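## Task

Take culture plate M09 out of the incubator and place it in out-nest O1: lying flat between the nest's locators, its well A1 in the nest corner labelled A1, and its lid seated completely on it. All other plates and lids must be left exactly as found, and the incubator door must finish closed and latched by its catch. Nothing may depend on the robot holding it at the end; release and pull the gripper away afterwards.

## Robot and tools

Robot: one four-axis plate-moving arm whose gripper always stays level. Joints from base outward: lift (0.000 to 0.550 m), shoulder (-2.000 to 2.000 rad), elbow (-2.800 to 2.800 rad), wrist yaw (-12.566 to 12.566 rad). The controlled point, end_effector_position, lies midway between the two rubber pads, 2 to 3 cm behind the fingertips. Keep the elbow reading at least 0.4 rad away from 0, or the arm may collapse and fault.

Frames: the scene frame has its origin on the tabletop under the arm base, +z up, and +y to the left when facing along +x. The gripper frame has the fingers pointing along +x and closing along y; rz turns about its z axis from +x toward +y. The gripper cannot tilt.

execute_actions(actions, pictures): actions is a list holding zero or one entry. An empty list just reports the state. An action entry is {"rows": [...], "steps": n}: up to 15 rows, n from 1 to 15 (default 15), each step lasting 1/30 s; one row per step, the final row reused if rows run out. A wait entry is {"steps": n} with n up to 300, counted from the previous result, so your thinking time is part of it. pictures (true/false) chooses whether camera images come back; by default they do. A refused call moves nothing.

A row is five numbers, each in [-1, 1]: dx, dy, dz, rz, opening. The first four are an offset, not a pose, expressed in the gripper's own axes and measured from the gripper pose printed in the latest result that showed it (for a second call within the same reply, or before any result in the scene shows it, from the robot's pose when that action begins). Every row in an action uses that same reference; rows do not add up. Scale: 1.0 equals 0.6 m for dx, dy, dz and 180 degrees for rz. Opening is absolute: +1 fully open (0.140 m gap), -1 closed (pads still 0.066 m apart). A full close needs about 0.6 s or more. Because offsets come from the measured pose, repeating a small push against something rigid does not press harder, but against something yielding it goes further. An all-zero row is not a pause: it drives back to the reference pose.

move(target, speed): target is one row as above (same offset reference and scale). speed is the path's top speed in m/s, 0.002 to 0.5, default 0.25; rotation is capped at twice that value in rad/s. The path is straight, takes 0.5 to 10 s (longer ones stop short), turns the shorter way, and does not avoid obstacles; the real gripper lags, may drift off the line, and can exceed speed, especially with the arm stretched out. Opening is applied at the start. Faster contact hits harder, and aiming further past a contact presses harder. The result adds a move: line giving the ending (done, off_target, moving, held, fault, etc.), active limits (paced = sent pose clipped; held = some steps blocked, after which the arm may jump ahead quickly) and the distance to target.

wait(seconds): 0 to 10 s of letting the scene run with no new command. zoom_image(camera, region): enlarges part of a camera's latest image; region is [x0, y0, x1, y1] in pixels from the top-left, at most 504 by 504. finished_scene(scene): ends the current scene, given by its number, and reports success; irreversible. Replying without any tool call ends everything.

Cameras: cam_head_left, cam_head_right, cam_high, cam_low (each 504x504) and cam_wrist (616x616 fisheye), with calibration supplied; the fixed ones may be off by a few degrees and millimetres.

Results: the state line gives end_effector_position (m) and end_effector_quat_wxyz in the scene frame; it gets less accurate at long reach. Joint positions lists lift, shoulder, elbow, wrist yaw and the pad gap in m. grip_measured is the finger opening on the command scale; readings may carry a fixed error near 1 mm. To hold something, command about 0.04 below grip_measured (less for a gentler grip); pads push up to roughly 18 N each, more during a quick close. "pose unreachable" means the clearance check altered or stopped the command; HELD marks steps where it did. "Hand target" shows where the controller is heading. Each step's command is clipped to within 70 mm and 16 degrees of the measured pose, so a distant target may need several calls; after an action the arm only continues to the last clipped pose.

Hazards: if a joint reaches its load limit (lift 55.8 N, shoulder 8.37 N m, elbow 4.18 N m, wrist yaw 1.39 N m, held weight included) the arm halts for 10 s and drops the rest of the call. Holding loads heats motors; MOTOR HOT appears from 85 °C and at 100 °C an OVER-TEMPERATURE FAULT brakes the arm. Any stop is costly. Held parts may occasionally be jerked briefly. Never knock or set anything off the table. Avoid drops, slips, slamming and hard pushing.

Scene notes: once pushed, the incubator door keeps swinging; if it goes well beyond 90 degrees its outside face is out of reach for closing. A plate inside the incubator shows its ID on its front. On labelled items, well A1 sits at the labelled short end, in the corner opposite the labelled long side.

Each tool is called as name([rows], argument=value, ...), one row to a line, values as JSON.

## Session

I'll start by looking at the scene.

execute_actions(actions=[])

Scene clock: 0.00 s of 9600.00 s.
end_effector_position=(+0.7600, -0.2401, +0.5058) grip_measured=+0.97 end_effector_quat_wxyz=(+1.000, -0.000, -0.000, -0.030)
Joint positions: [ 0.501 -0.724 -2.612 -3.006  0.139]
Motor temperatures (°C, as the motors report them): [35 28 30 28]
Hand target: +0.760, -0.240, +0.506; +1.000, -0.000, -0.000, -0.030

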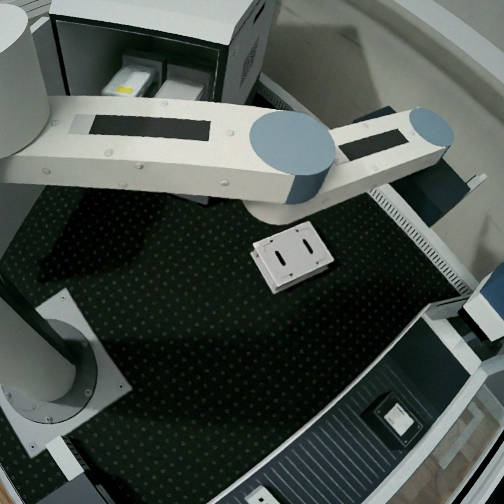

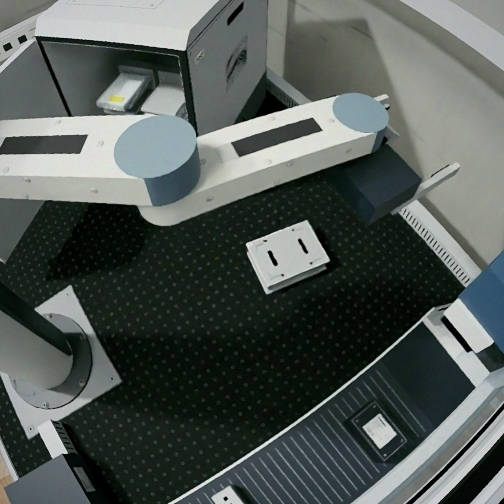

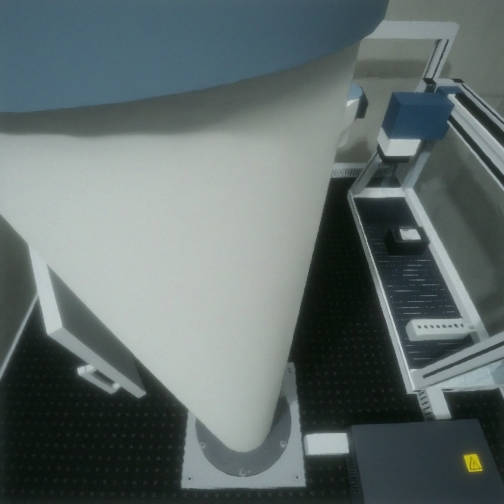

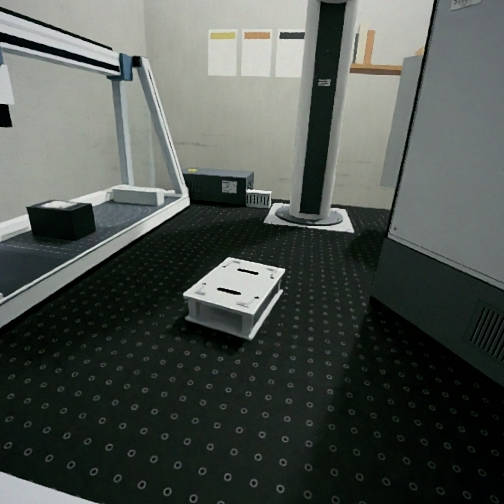

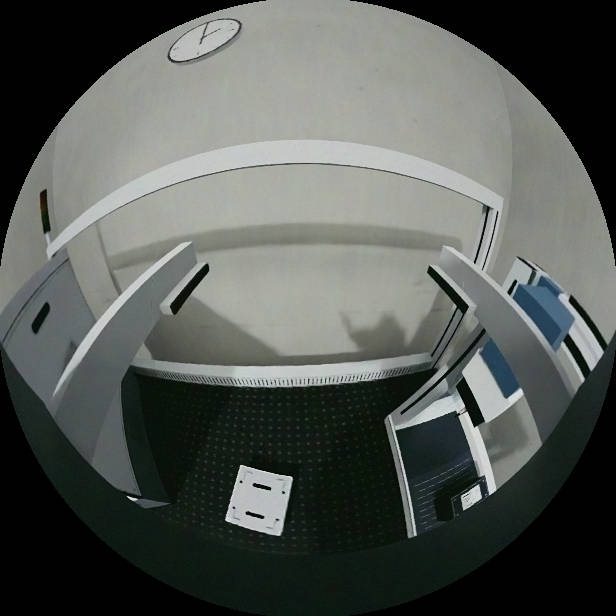

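zoom_image(camera="cam_head_right", region=[0, 0, 280, 260])

zoom_image(camera="cam_head_left", region=[0, 0, 280, 260])

zoom_image(camera="cam_head_left", region=[235, 205, 345, 305])

zoom_image(camera="cam_low", region=[170, 245, 300, 350])

Region (0, 0, 280, 260) of cam_head_right's 504x504 image, scaled by 1.800, with more detail than that image has; it fills the top 468 rows of this view, and the rest is white.

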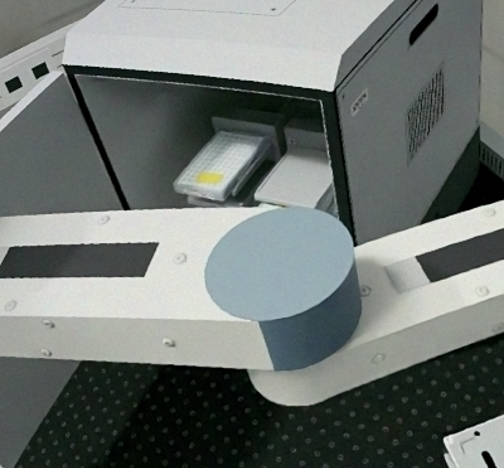

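Region (0, 0, 280, 260) of cam_head_left's 504x504 image, scaled by 1.800, with more detail than that image has; it fills the top 468 rows of this view, and the rest is white.

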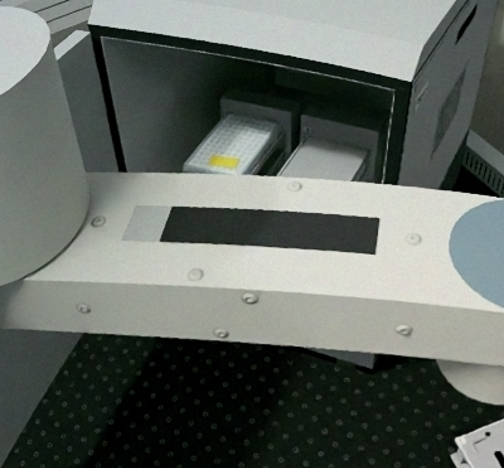

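Region (235, 205, 345, 305) of cam_head_left's 504x504 image, scaled by 4.582, with more detail than that image has; it fills the top 458 rows of this view, and the rest is white.

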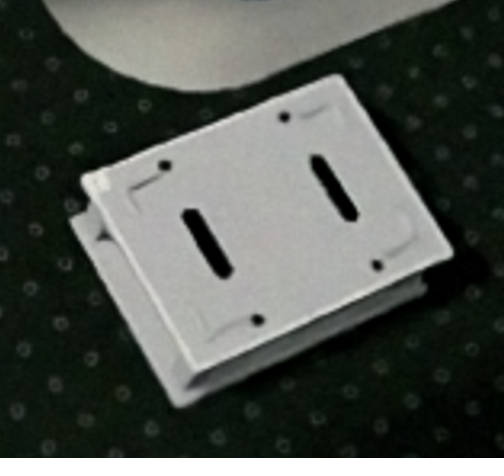

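Region (170, 245, 300, 350) of cam_low's 504x504 image, scaled by 3.877, with more detail than that image has; it fills the top 407 rows of this view, and the rest is white.

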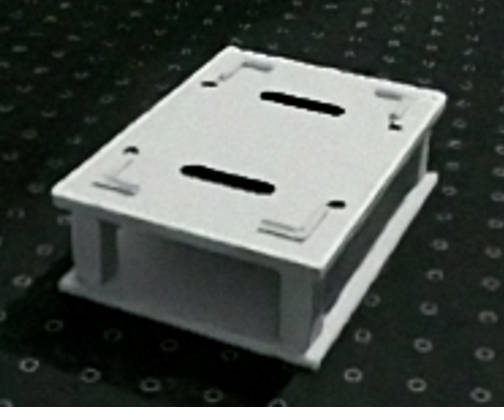

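zoom_image(camera="cam_wrist", region=[215, 455, 305, 545])

zoom_image(camera="cam_head_right", region=[238, 212, 338, 302])

zoom_image(camera="cam_high", region=[0, 230, 200, 430])

Region (215, 455, 305, 545) of cam_wrist's 616x616 image, scaled by 5.600, with more detail than that image has.

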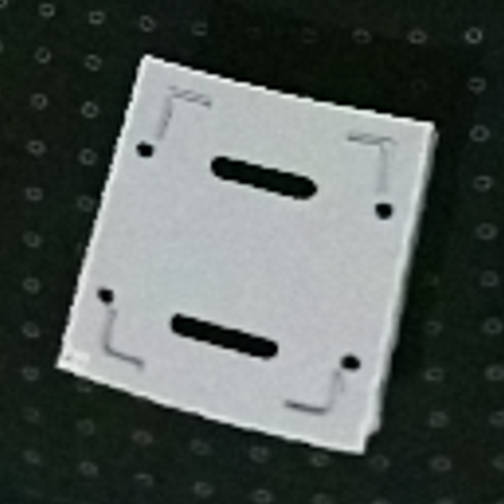

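Region (238, 212, 338, 302) of cam_head_right's 504x504 image, scaled by 5.040, with more detail than that image has; it fills the top 454 rows of this view, and the rest is white.

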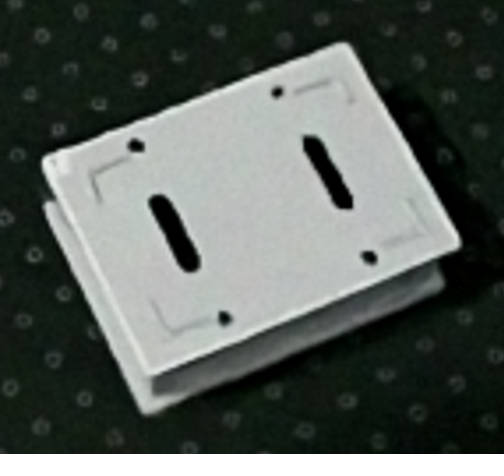

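Region (0, 230, 200, 430) of cam_high's 504x504 image, scaled by 2.520, with more detail than that image has.

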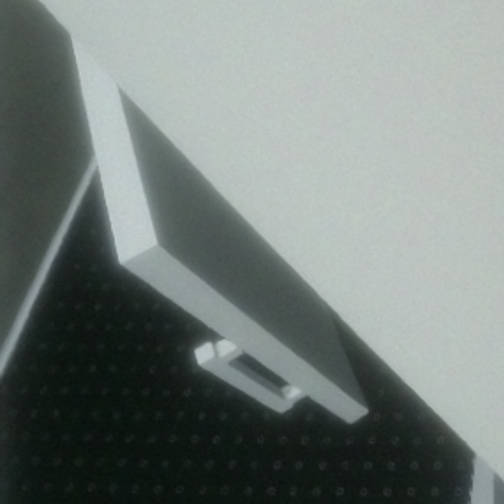

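move(target=[-0.6884, 0.7158, -0.343, 0.2106, 0.1], speed=0.3)

Scene clock: 82.70 s of 9600.00 s.
end_effector_position=(+0.3734, +0.2134, +0.3000) grip_measured=+0.10 end_effector_quat_wxyz=(+0.955, -0.000, -0.000, +0.297)
Joint positions: [ 0.295 -0.011 -0.597 -5.072  0.107]
Motor temperatures (°C, as the motors report them): [35 28 30 28]
Hand target: +0.373, +0.213, +0.300; +0.955, -0.000, -0.000, +0.297
Off the commanded pose: 0.001 m, 0 deg.
After step 90, 77.03 s passed at rest.
move: done
camera_calibration (this result's frames):
cam_wrist: T_world_to_cam=[[0.566027, -0.824386, 0.00146757, -0.0267933], [-0.49492, -0.341237, -0.799132, 0.485281], [0.659294, 0.451604, -0.601154, -0.0669116], [0, 0, 0, 1]] pos_world=[0.299455, 0.173725, 0.347619]

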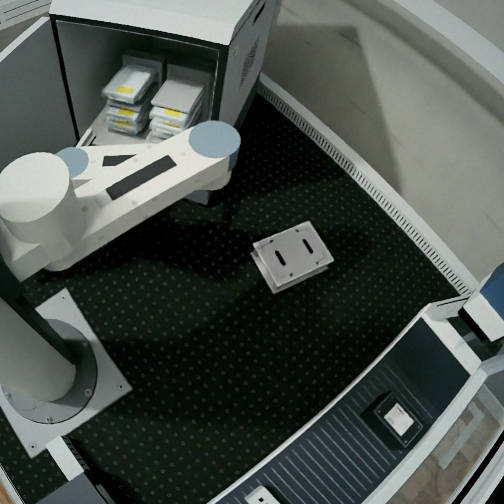

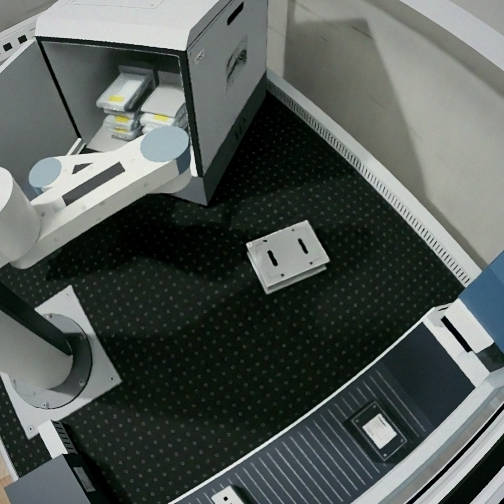

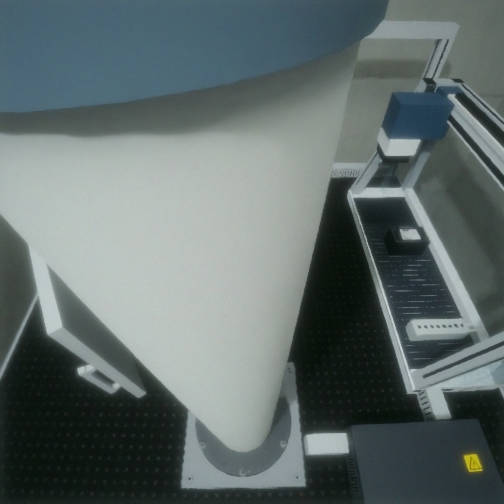

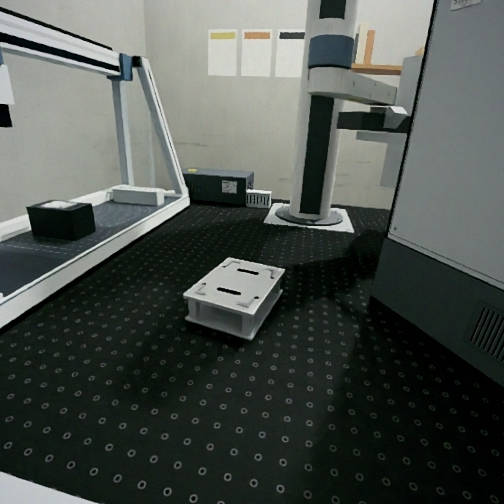

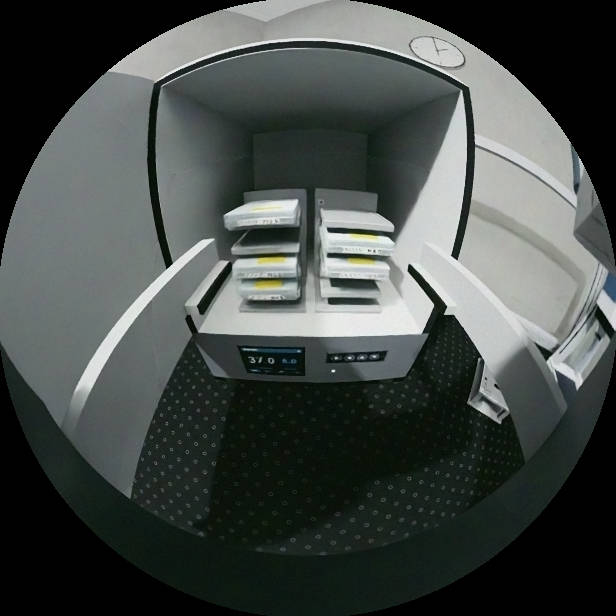

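zoom_image(camera="cam_wrist", region=[215, 180, 405, 330])

zoom_image(camera="cam_wrist", region=[220, 190, 320, 320])

zoom_image(camera="cam_wrist", region=[305, 190, 405, 320])

Region (215, 180, 405, 330) of cam_wrist's 616x616 image, scaled by 2.653, with more detail than that image has; it fills the top 398 rows of this view, and the rest is white.

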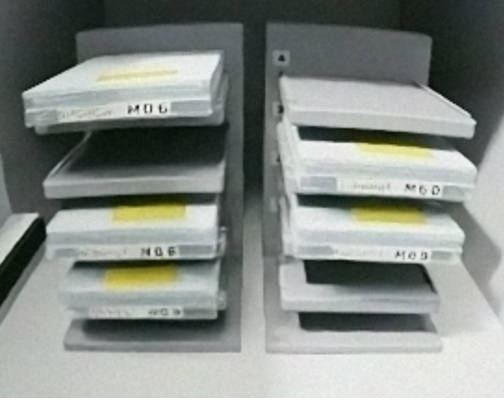

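Region (220, 190, 320, 320) of cam_wrist's 616x616 image, scaled by 3.877, with more detail than that image has; it fills the left 388 columns of this view, and the rest is white.

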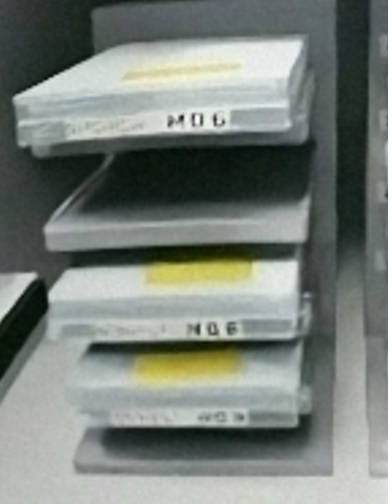

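Region (305, 190, 405, 320) of cam_wrist's 616x616 image, scaled by 3.877, with more detail than that image has; it fills the left 388 columns of this view, and the rest is white.

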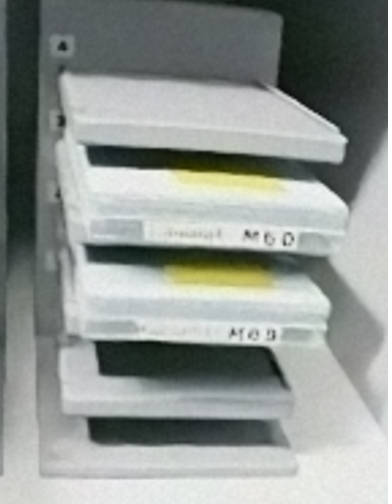

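move(target=[0.1167, -0.0967, -0.115, 0, 0.05], speed=0.15)

Scene clock: 137.23 s of 9600.00 s.
end_effector_position=(+0.4641, +0.2052, +0.2310) grip_measured=+0.05 end_effector_quat_wxyz=(+0.955, -0.000, -0.000, +0.296)
Joint positions: [ 0.226 -0.354 -0.837 -4.49   0.105]
Motor temperatures (°C, as the motors report them): [35 28 30 28]
Hand target: +0.464, +0.205, +0.231; +0.955, -0.000, -0.000, +0.297
Off the commanded pose: 0.000 m, 0 deg.
After step 90, 50.47 s passed at rest.
move: done
camera_calibration (this result's frames):
cam_wrist: T_world_to_cam=[[0.565313, -0.824875, 0.00146757, -0.084441], [-0.495215, -0.340808, -0.799132, 0.472222], [0.659684, 0.451033, -0.601154, -0.164536], [0, 0, 0, 1]] pos_world=[0.390129, 0.165495, 0.27858]

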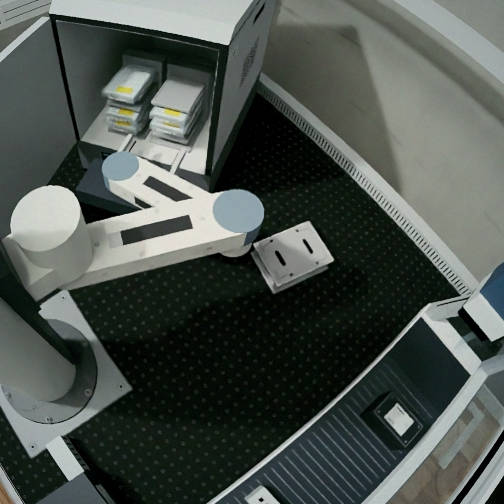

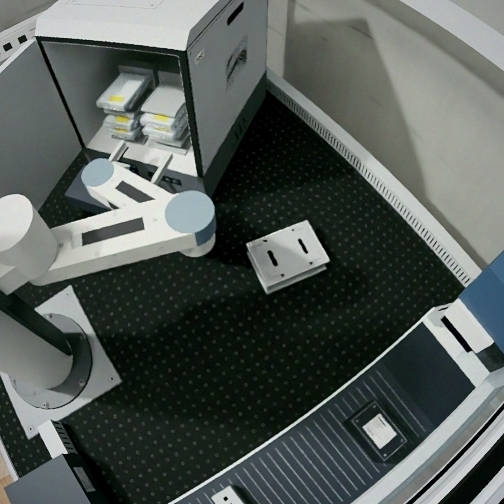

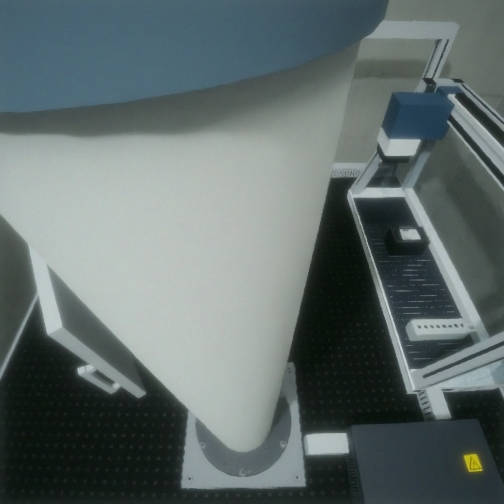

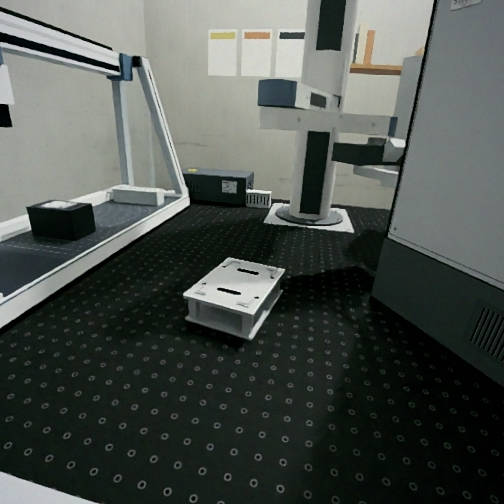

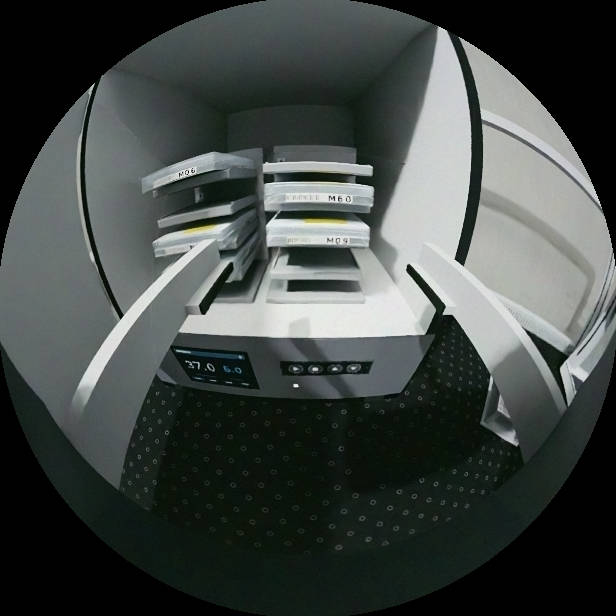

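zoom_image(camera="cam_wrist", region=[250, 140, 390, 310])

zoom_image(camera="cam_wrist", region=[258, 200, 378, 260])

zoom_image(camera="cam_wrist", region=[135, 140, 275, 310])

Region (250, 140, 390, 310) of cam_wrist's 616x616 image, scaled by 2.965, with more detail than that image has; it fills the left 415 columns of this view, and the rest is white.

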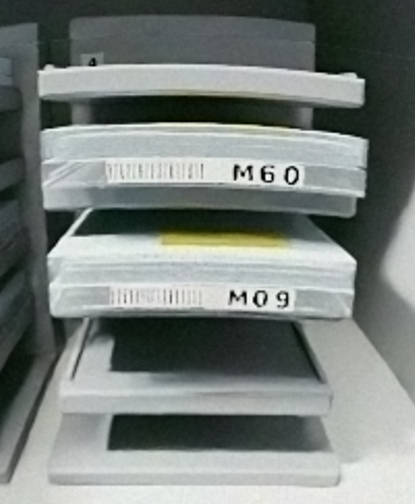

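Region (258, 200, 378, 260) of cam_wrist's 616x616 image, scaled by 4.200, with more detail than that image has.

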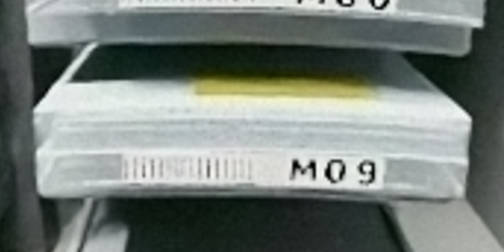

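Region (135, 140, 275, 310) of cam_wrist's 616x616 image, scaled by 2.965, with more detail than that image has; it fills the left 415 columns of this view, and the rest is white.

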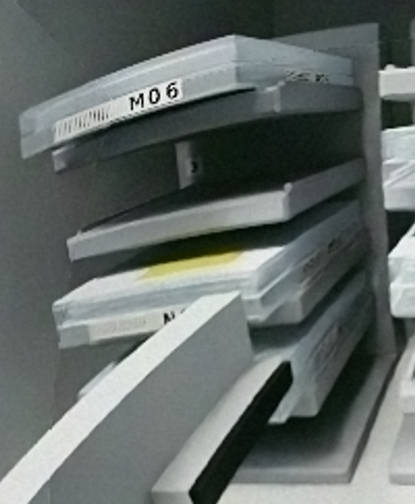

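zoom_image(camera="cam_wrist", region=[395, 235, 495, 335])

zoom_image(camera="cam_wrist", region=[150, 230, 250, 330])

zoom_image(camera="cam_low", region=[300, 100, 420, 200])

zoom_image(camera="cam_head_right", region=[50, 60, 230, 230])

Region (395, 235, 495, 335) of cam_wrist's 616x616 image, scaled by 5.040, with more detail than that image has.

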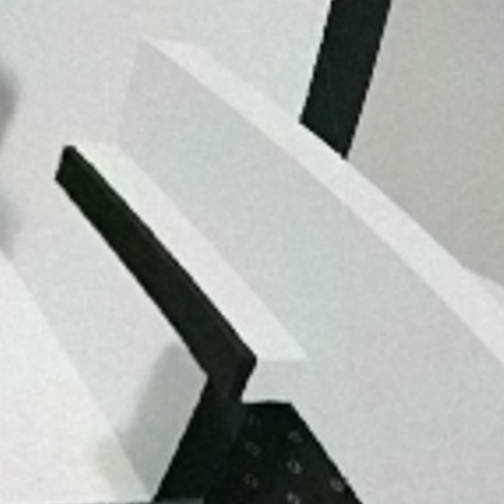

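Region (150, 230, 250, 330) of cam_wrist's 616x616 image, scaled by 5.040, with more detail than that image has.

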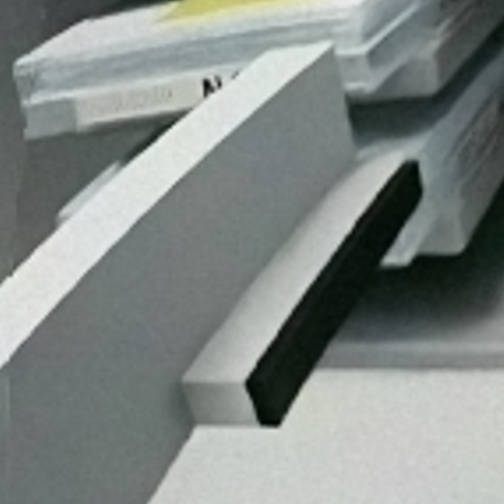

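Region (300, 100, 420, 200) of cam_low's 504x504 image, scaled by 4.200, with more detail than that image has.

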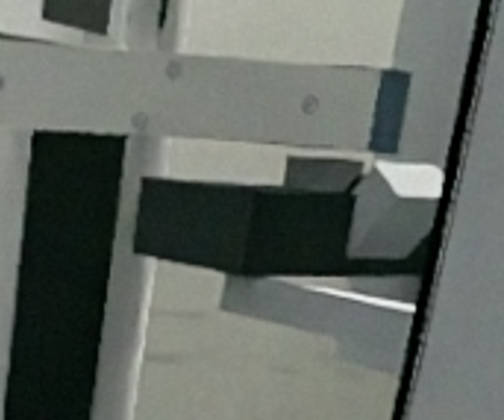

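Region (50, 60, 230, 230) of cam_head_right's 504x504 image, scaled by 2.800, with more detail than that image has.

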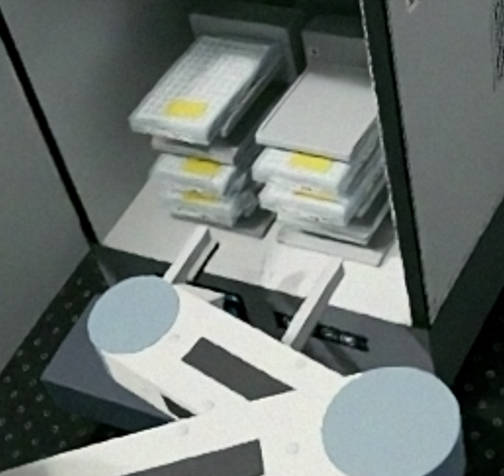

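zoom_image(camera="cam_wrist", region=[256, 140, 382, 182])

zoom_image(camera="cam_wrist", region=[256, 240, 382, 310])

zoom_image(camera="cam_wrist", region=[190, 145, 270, 255])

Region (256, 140, 382, 182) of cam_wrist's 616x616 image, scaled by 4.000, with more detail than that image has.

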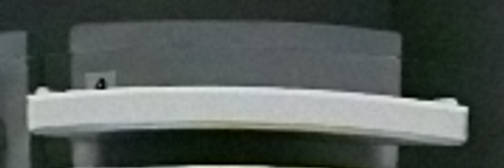

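Region (256, 240, 382, 310) of cam_wrist's 616x616 image, scaled by 4.000, with more detail than that image has.

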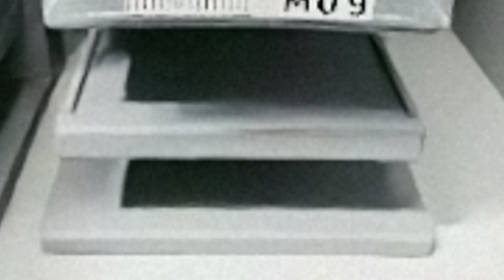

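Region (190, 145, 270, 255) of cam_wrist's 616x616 image, scaled by 4.582, with more detail than that image has; it fills the left 367 columns of this view, and the rest is white.

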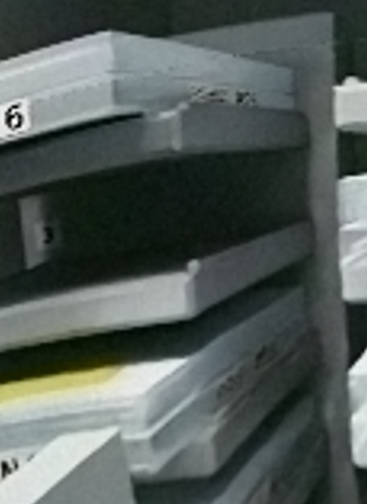

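move(target=[0.0883, 0, -0.0033, -0.0028, 0.05], speed=0.1)

Scene clock: 208.53 s of 9600.00 s.
end_effector_position=(+0.5079, +0.2350, +0.2290) grip_measured=+0.05 end_effector_quat_wxyz=(+0.956, -0.000, -0.000, +0.292)
Joint positions: [ 0.224 -0.28  -1.071 -4.34   0.105]
Motor temperatures (°C, as the motors report them): [35 28 30 28]
Hand target: +0.508, +0.235, +0.229; +0.956, -0.000, -0.000, +0.292
Off the commanded pose: 0.000 m, 0 deg.
After step 90, 67.47 s passed at rest.
move: done
camera_calibration (this result's frames):
cam_wrist: T_world_to_cam=[[0.557505, -0.830172, 0.00146757, -0.0793534], [-0.498409, -0.336121, -0.799132, 0.503063], [0.663911, 0.444789, -0.601154, -0.208775], [0, 0, 0, 1]] pos_world=[0.433579, 0.196074, 0.276625]

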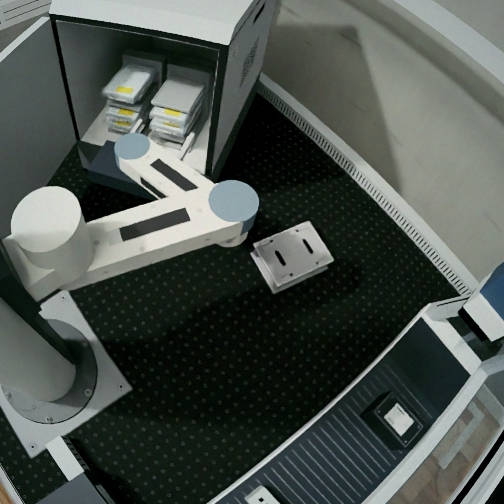

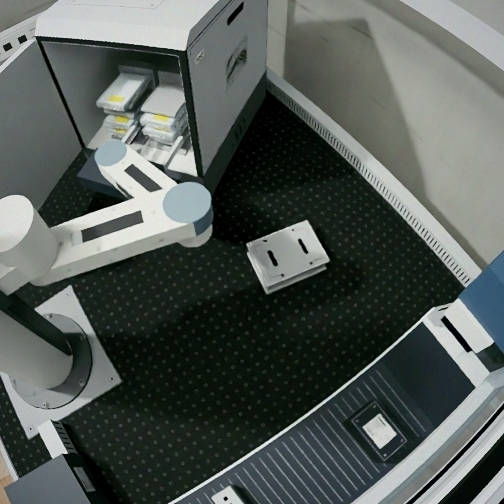

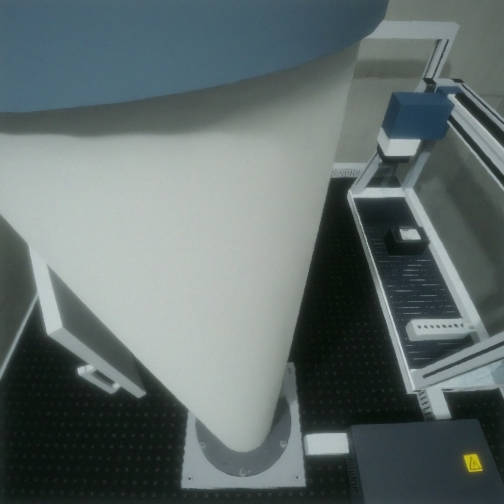

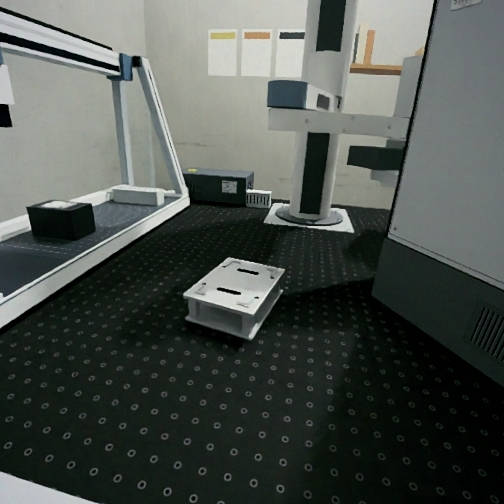

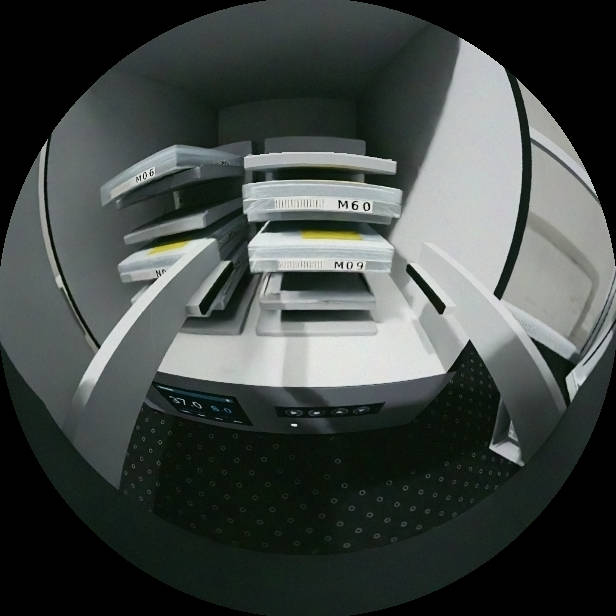

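zoom_image(camera="cam_wrist", region=[215, 215, 315, 295])

zoom_image(camera="cam_wrist", region=[330, 215, 430, 295])

zoom_image(camera="cam_wrist", region=[236, 130, 412, 240])

Region (215, 215, 315, 295) of cam_wrist's 616x616 image, scaled by 5.040, with more detail than that image has; it fills the top 403 rows of this view, and the rest is white.

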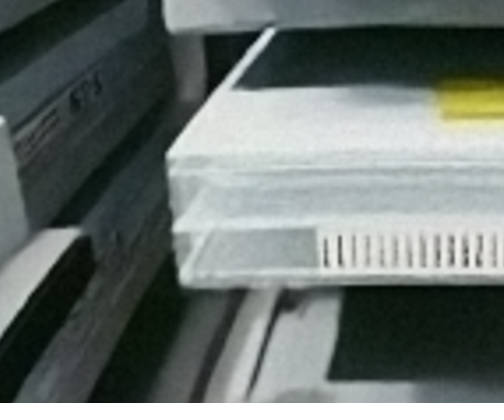

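Region (330, 215, 430, 295) of cam_wrist's 616x616 image, scaled by 5.040, with more detail than that image has; it fills the top 403 rows of this view, and the rest is white.

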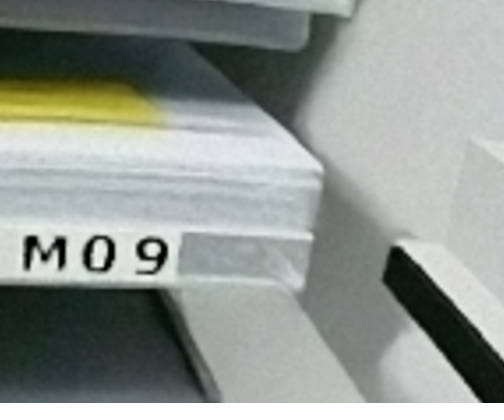

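Region (236, 130, 412, 240) of cam_wrist's 616x616 image, scaled by 2.864, with more detail than that image has; it fills the top 315 rows of this view, and the rest is white.

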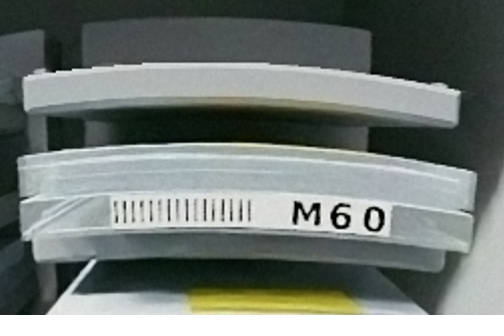

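move(target=[0.1367, 0.0005, 0.0013, 0, 0.05], speed=0.08)

Scene clock: 241.63 s of 9600.00 s.
end_effector_position=(+0.5759, +0.2809, +0.2297) grip_measured=+0.05 end_effector_quat_wxyz=(+0.957, -0.000, -0.000, +0.292)
Joint positions: [ 0.225 -0.133 -1.468 -4.09   0.105]
Motor temperatures (°C, as the motors report them): [35 28 30 28]
Hand target: +0.576, +0.281, +0.230; +0.956, -0.000, -0.000, +0.292
Off the commanded pose: 0.000 m, 0 deg.
After step 90, 28.80 s passed at rest.
move: done
camera_calibration (this result's frames):
cam_wrist: T_world_to_cam=[[0.556997, -0.830513, 0.00146757, -0.078796], [-0.498614, -0.335816, -0.799132, 0.553026], [0.664182, 0.444382, -0.601154, -0.27395], [0, 0, 0, 1]] pos_world=[0.501589, 0.242012, 0.27737]

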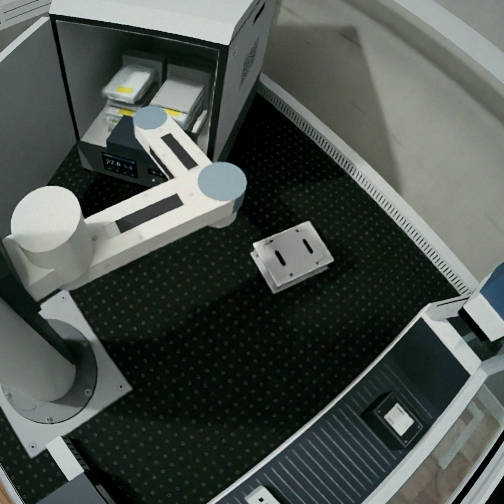

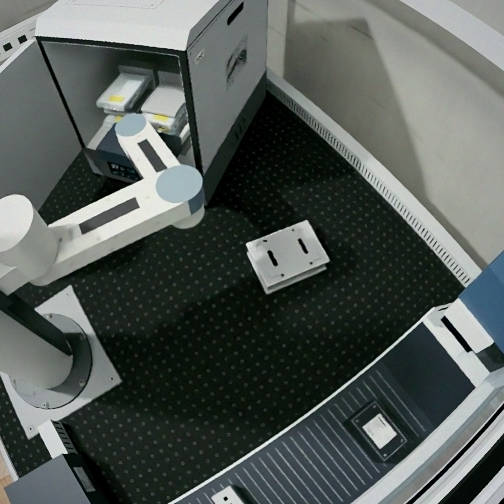

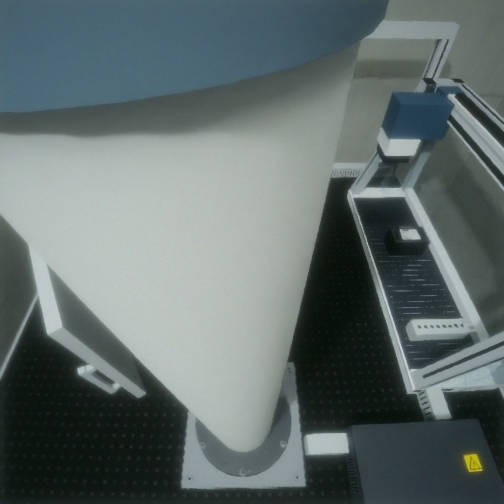

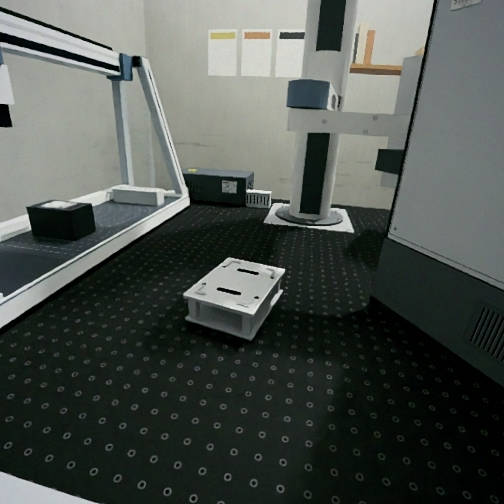

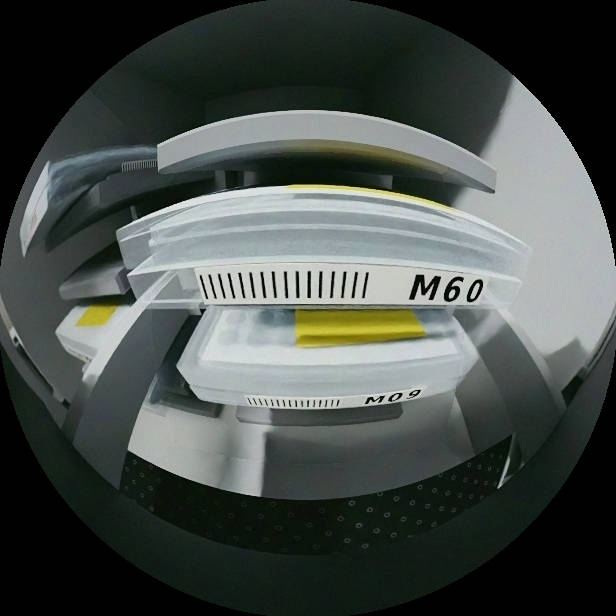

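zoom_image(camera="cam_wrist", region=[110, 280, 310, 430])

zoom_image(camera="cam_wrist", region=[340, 280, 540, 430])

Region (110, 280, 310, 430) of cam_wrist's 616x616 image, scaled by 2.520, with more detail than that image has; it fills the top 378 rows of this view, and the rest is white.

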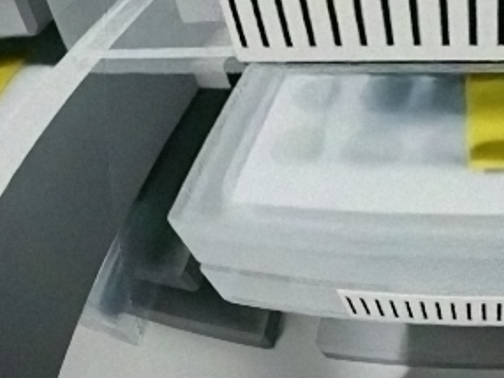

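Region (340, 280, 540, 430) of cam_wrist's 616x616 image, scaled by 2.520, with more detail than that image has; it fills the top 378 rows of this view, and the rest is white.

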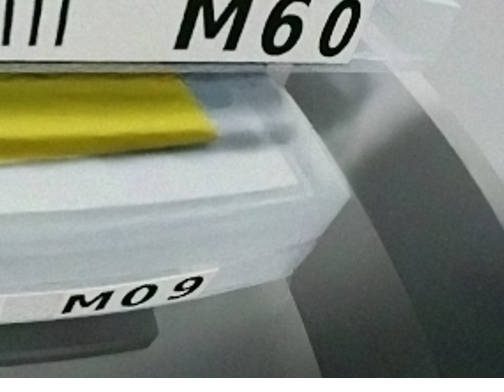

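execute_actions([
  {"rows": [[0,0,0,0,0.01],[0,0,0,0,-0.03],[0,0,0,0,-0.07],[0,0,0,0,-0.11],[0,0,0,0,-0.15],[0,0,0,0,-0.18],[0,0,0,0,-0.21],[0,0,0,0,-0.24],[0,0,0,0,-0.27],[0,0,0,0,-0.30],[0,0,0,0,-0.33],[0,0,0,0,-0.36],[0,0,0,0,-0.38],[0,0,0,0,-0.40],[0,0,0,0,-0.40]], "steps": 15},
], pictures=false)

execute_actions([
  {"rows": [[0,0,0,0,-0.41],[0,0,0,0,-0.42],[0,0,0,0,-0.43],[0,0,0,0,-0.44],[0,0,0,0,-0.45],[0,0,0,0,-0.46],[0,0,0,0,-0.47],[0,0,0,0,-0.48],[0,0,0,0,-0.49],[0,0,0,0,-0.50],[0,0,0,0,-0.51],[0,0,0,0,-0.52],[0,0,0,0,-0.52],[0,0,0,0,-0.52],[0,0,0,0,-0.52]], "steps": 15},
], pictures=false)

Scene clock: 259.67 s of 9600.00 s.
end_effector_position=(+0.5759, +0.2809, +0.2297) grip_measured=-0.40 end_effector_quat_wxyz=(+0.957, -0.000, -0.000, +0.292)
Joint positions: [ 0.225 -0.133 -1.468 -4.09   0.088]
Motor temperatures (°C, as the motors report them): [35 28 30 28]
Hand target: +0.576, +0.281, +0.230; +0.957, -0.000, -0.000, +0.292
Off the commanded pose: 0.000 m, 0 deg.
Steps of this call (steps 1 to 90: nothing new was sent; then 14.53 s passed at rest; steps 91 to 105: all 15 steps of this action). Readings (end_effector_position):
91: (+0.5759, +0.2809, +0.2297)
92: (+0.5759, +0.2809, +0.2297)
94: (+0.5759, +0.2809, +0.2297)
98: (+0.5759, +0.2809, +0.2297)
105: the state above

Scene clock: 260.17 s of 9600.00 s.
end_effector_position=(+0.5759, +0.2809, +0.2297) grip_measured=-0.50 end_effector_quat_wxyz=(+0.957, -0.000, -0.000, +0.292)
Joint positions: [ 0.225 -0.133 -1.468 -4.09   0.084]
Motor temperatures (°C, as the motors report them): [35 28 30 28]
Hand target: +0.576, +0.281, +0.230; +0.957, -0.000, -0.000, +0.292
Off the commanded pose: 0.000 m, 0 deg.
Steps of this call (steps 1 to 15: all 15 steps of this action). Readings (end_effector_position):
1: (+0.5759, +0.2809, +0.2297)
2: (+0.5759, +0.2809, +0.2297)
4: (+0.5759, +0.2809, +0.2297)
8: (+0.5759, +0.2809, +0.2297)
15: the state above

execute_actions([
  {"rows": [[0,0,0,0,-0.53],[0,0,0,0,-0.54],[0,0,0,0,-0.55],[0,0,0,0,-0.55],[0,0,0,0,-0.55],[0,0,0.001,0,-0.55],[0,0,0.002,0,-0.55],[0,0,0.003,0,-0.55],[0,0,0.004,0,-0.55],[0,0,0.005,0,-0.55],[0,0,0.006,0,-0.55],[0,0,0.007,0,-0.55],[0,0,0.0075,0,-0.55],[0,0,0.0075,0,-0.55],[0,0,0.0075,0,-0.55]], "steps": 15},
])

Scene clock: 264.70 s of 9600.00 s.
end_effector_position=(+0.5759, +0.2809, +0.2343) grip_measured=-0.51 end_effector_quat_wxyz=(+0.957, -0.000, -0.000, +0.292)
Joint positions: [ 0.229 -0.133 -1.468 -4.09   0.084]
Motor temperatures (°C, as the motors report them): [35 28 30 28]
Hand target: +0.576, +0.281, +0.234; +0.957, -0.000, -0.000, +0.292
Off the commanded pose: 0.000 m, 0 deg.
Steps of this call (steps 1 to 90: nothing new was sent; then 1.03 s passed at rest; steps 91 to 105: all 15 steps of this action). Readings (end_effector_position):
91: (+0.5759, +0.2809, +0.2297)
92: (+0.5759, +0.2809, +0.2297)
94: (+0.5759, +0.2809, +0.2297)
98: (+0.5759, +0.2809, +0.2310)
105: the state above
camera_calibration (this result's frames):
cam_wrist: T_world_to_cam=[[0.557063, -0.830469, 0.00146757, -0.0788416], [-0.498588, -0.335855, -0.799132, 0.55663], [0.664147, 0.444435, -0.601154, -0.27123], [0, 0, 0, 1]] pos_world=[0.501585, 0.242016, 0.281886]

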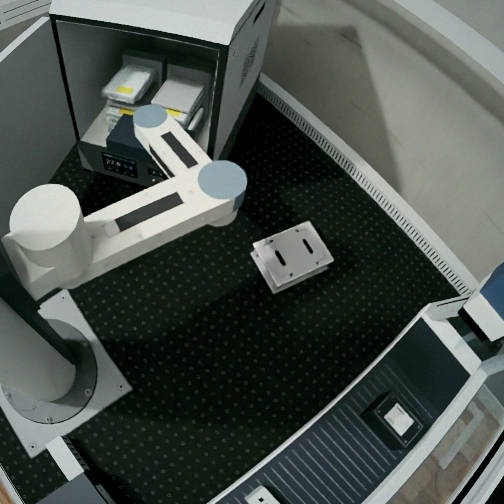

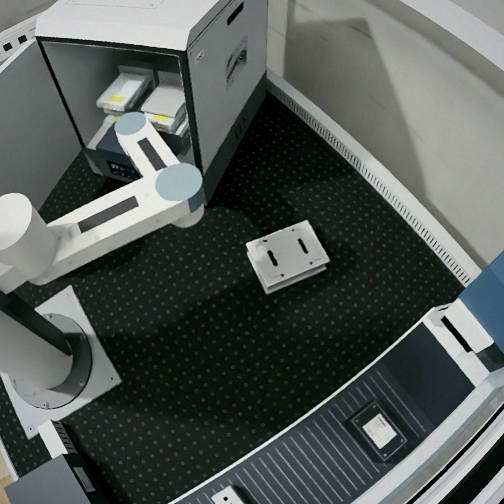

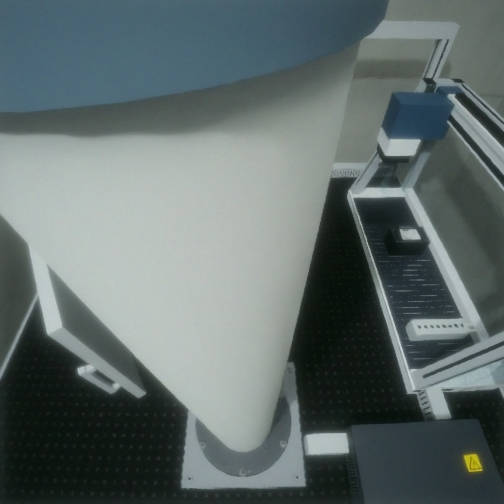

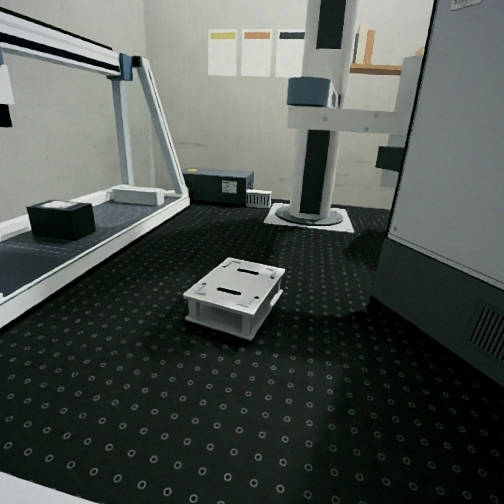

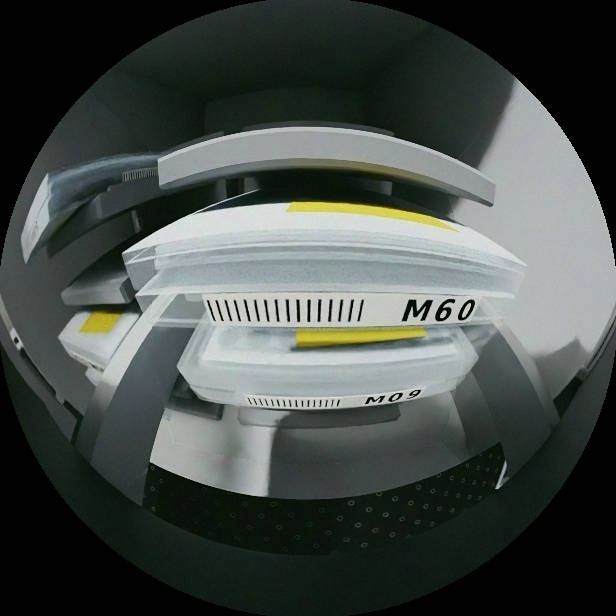

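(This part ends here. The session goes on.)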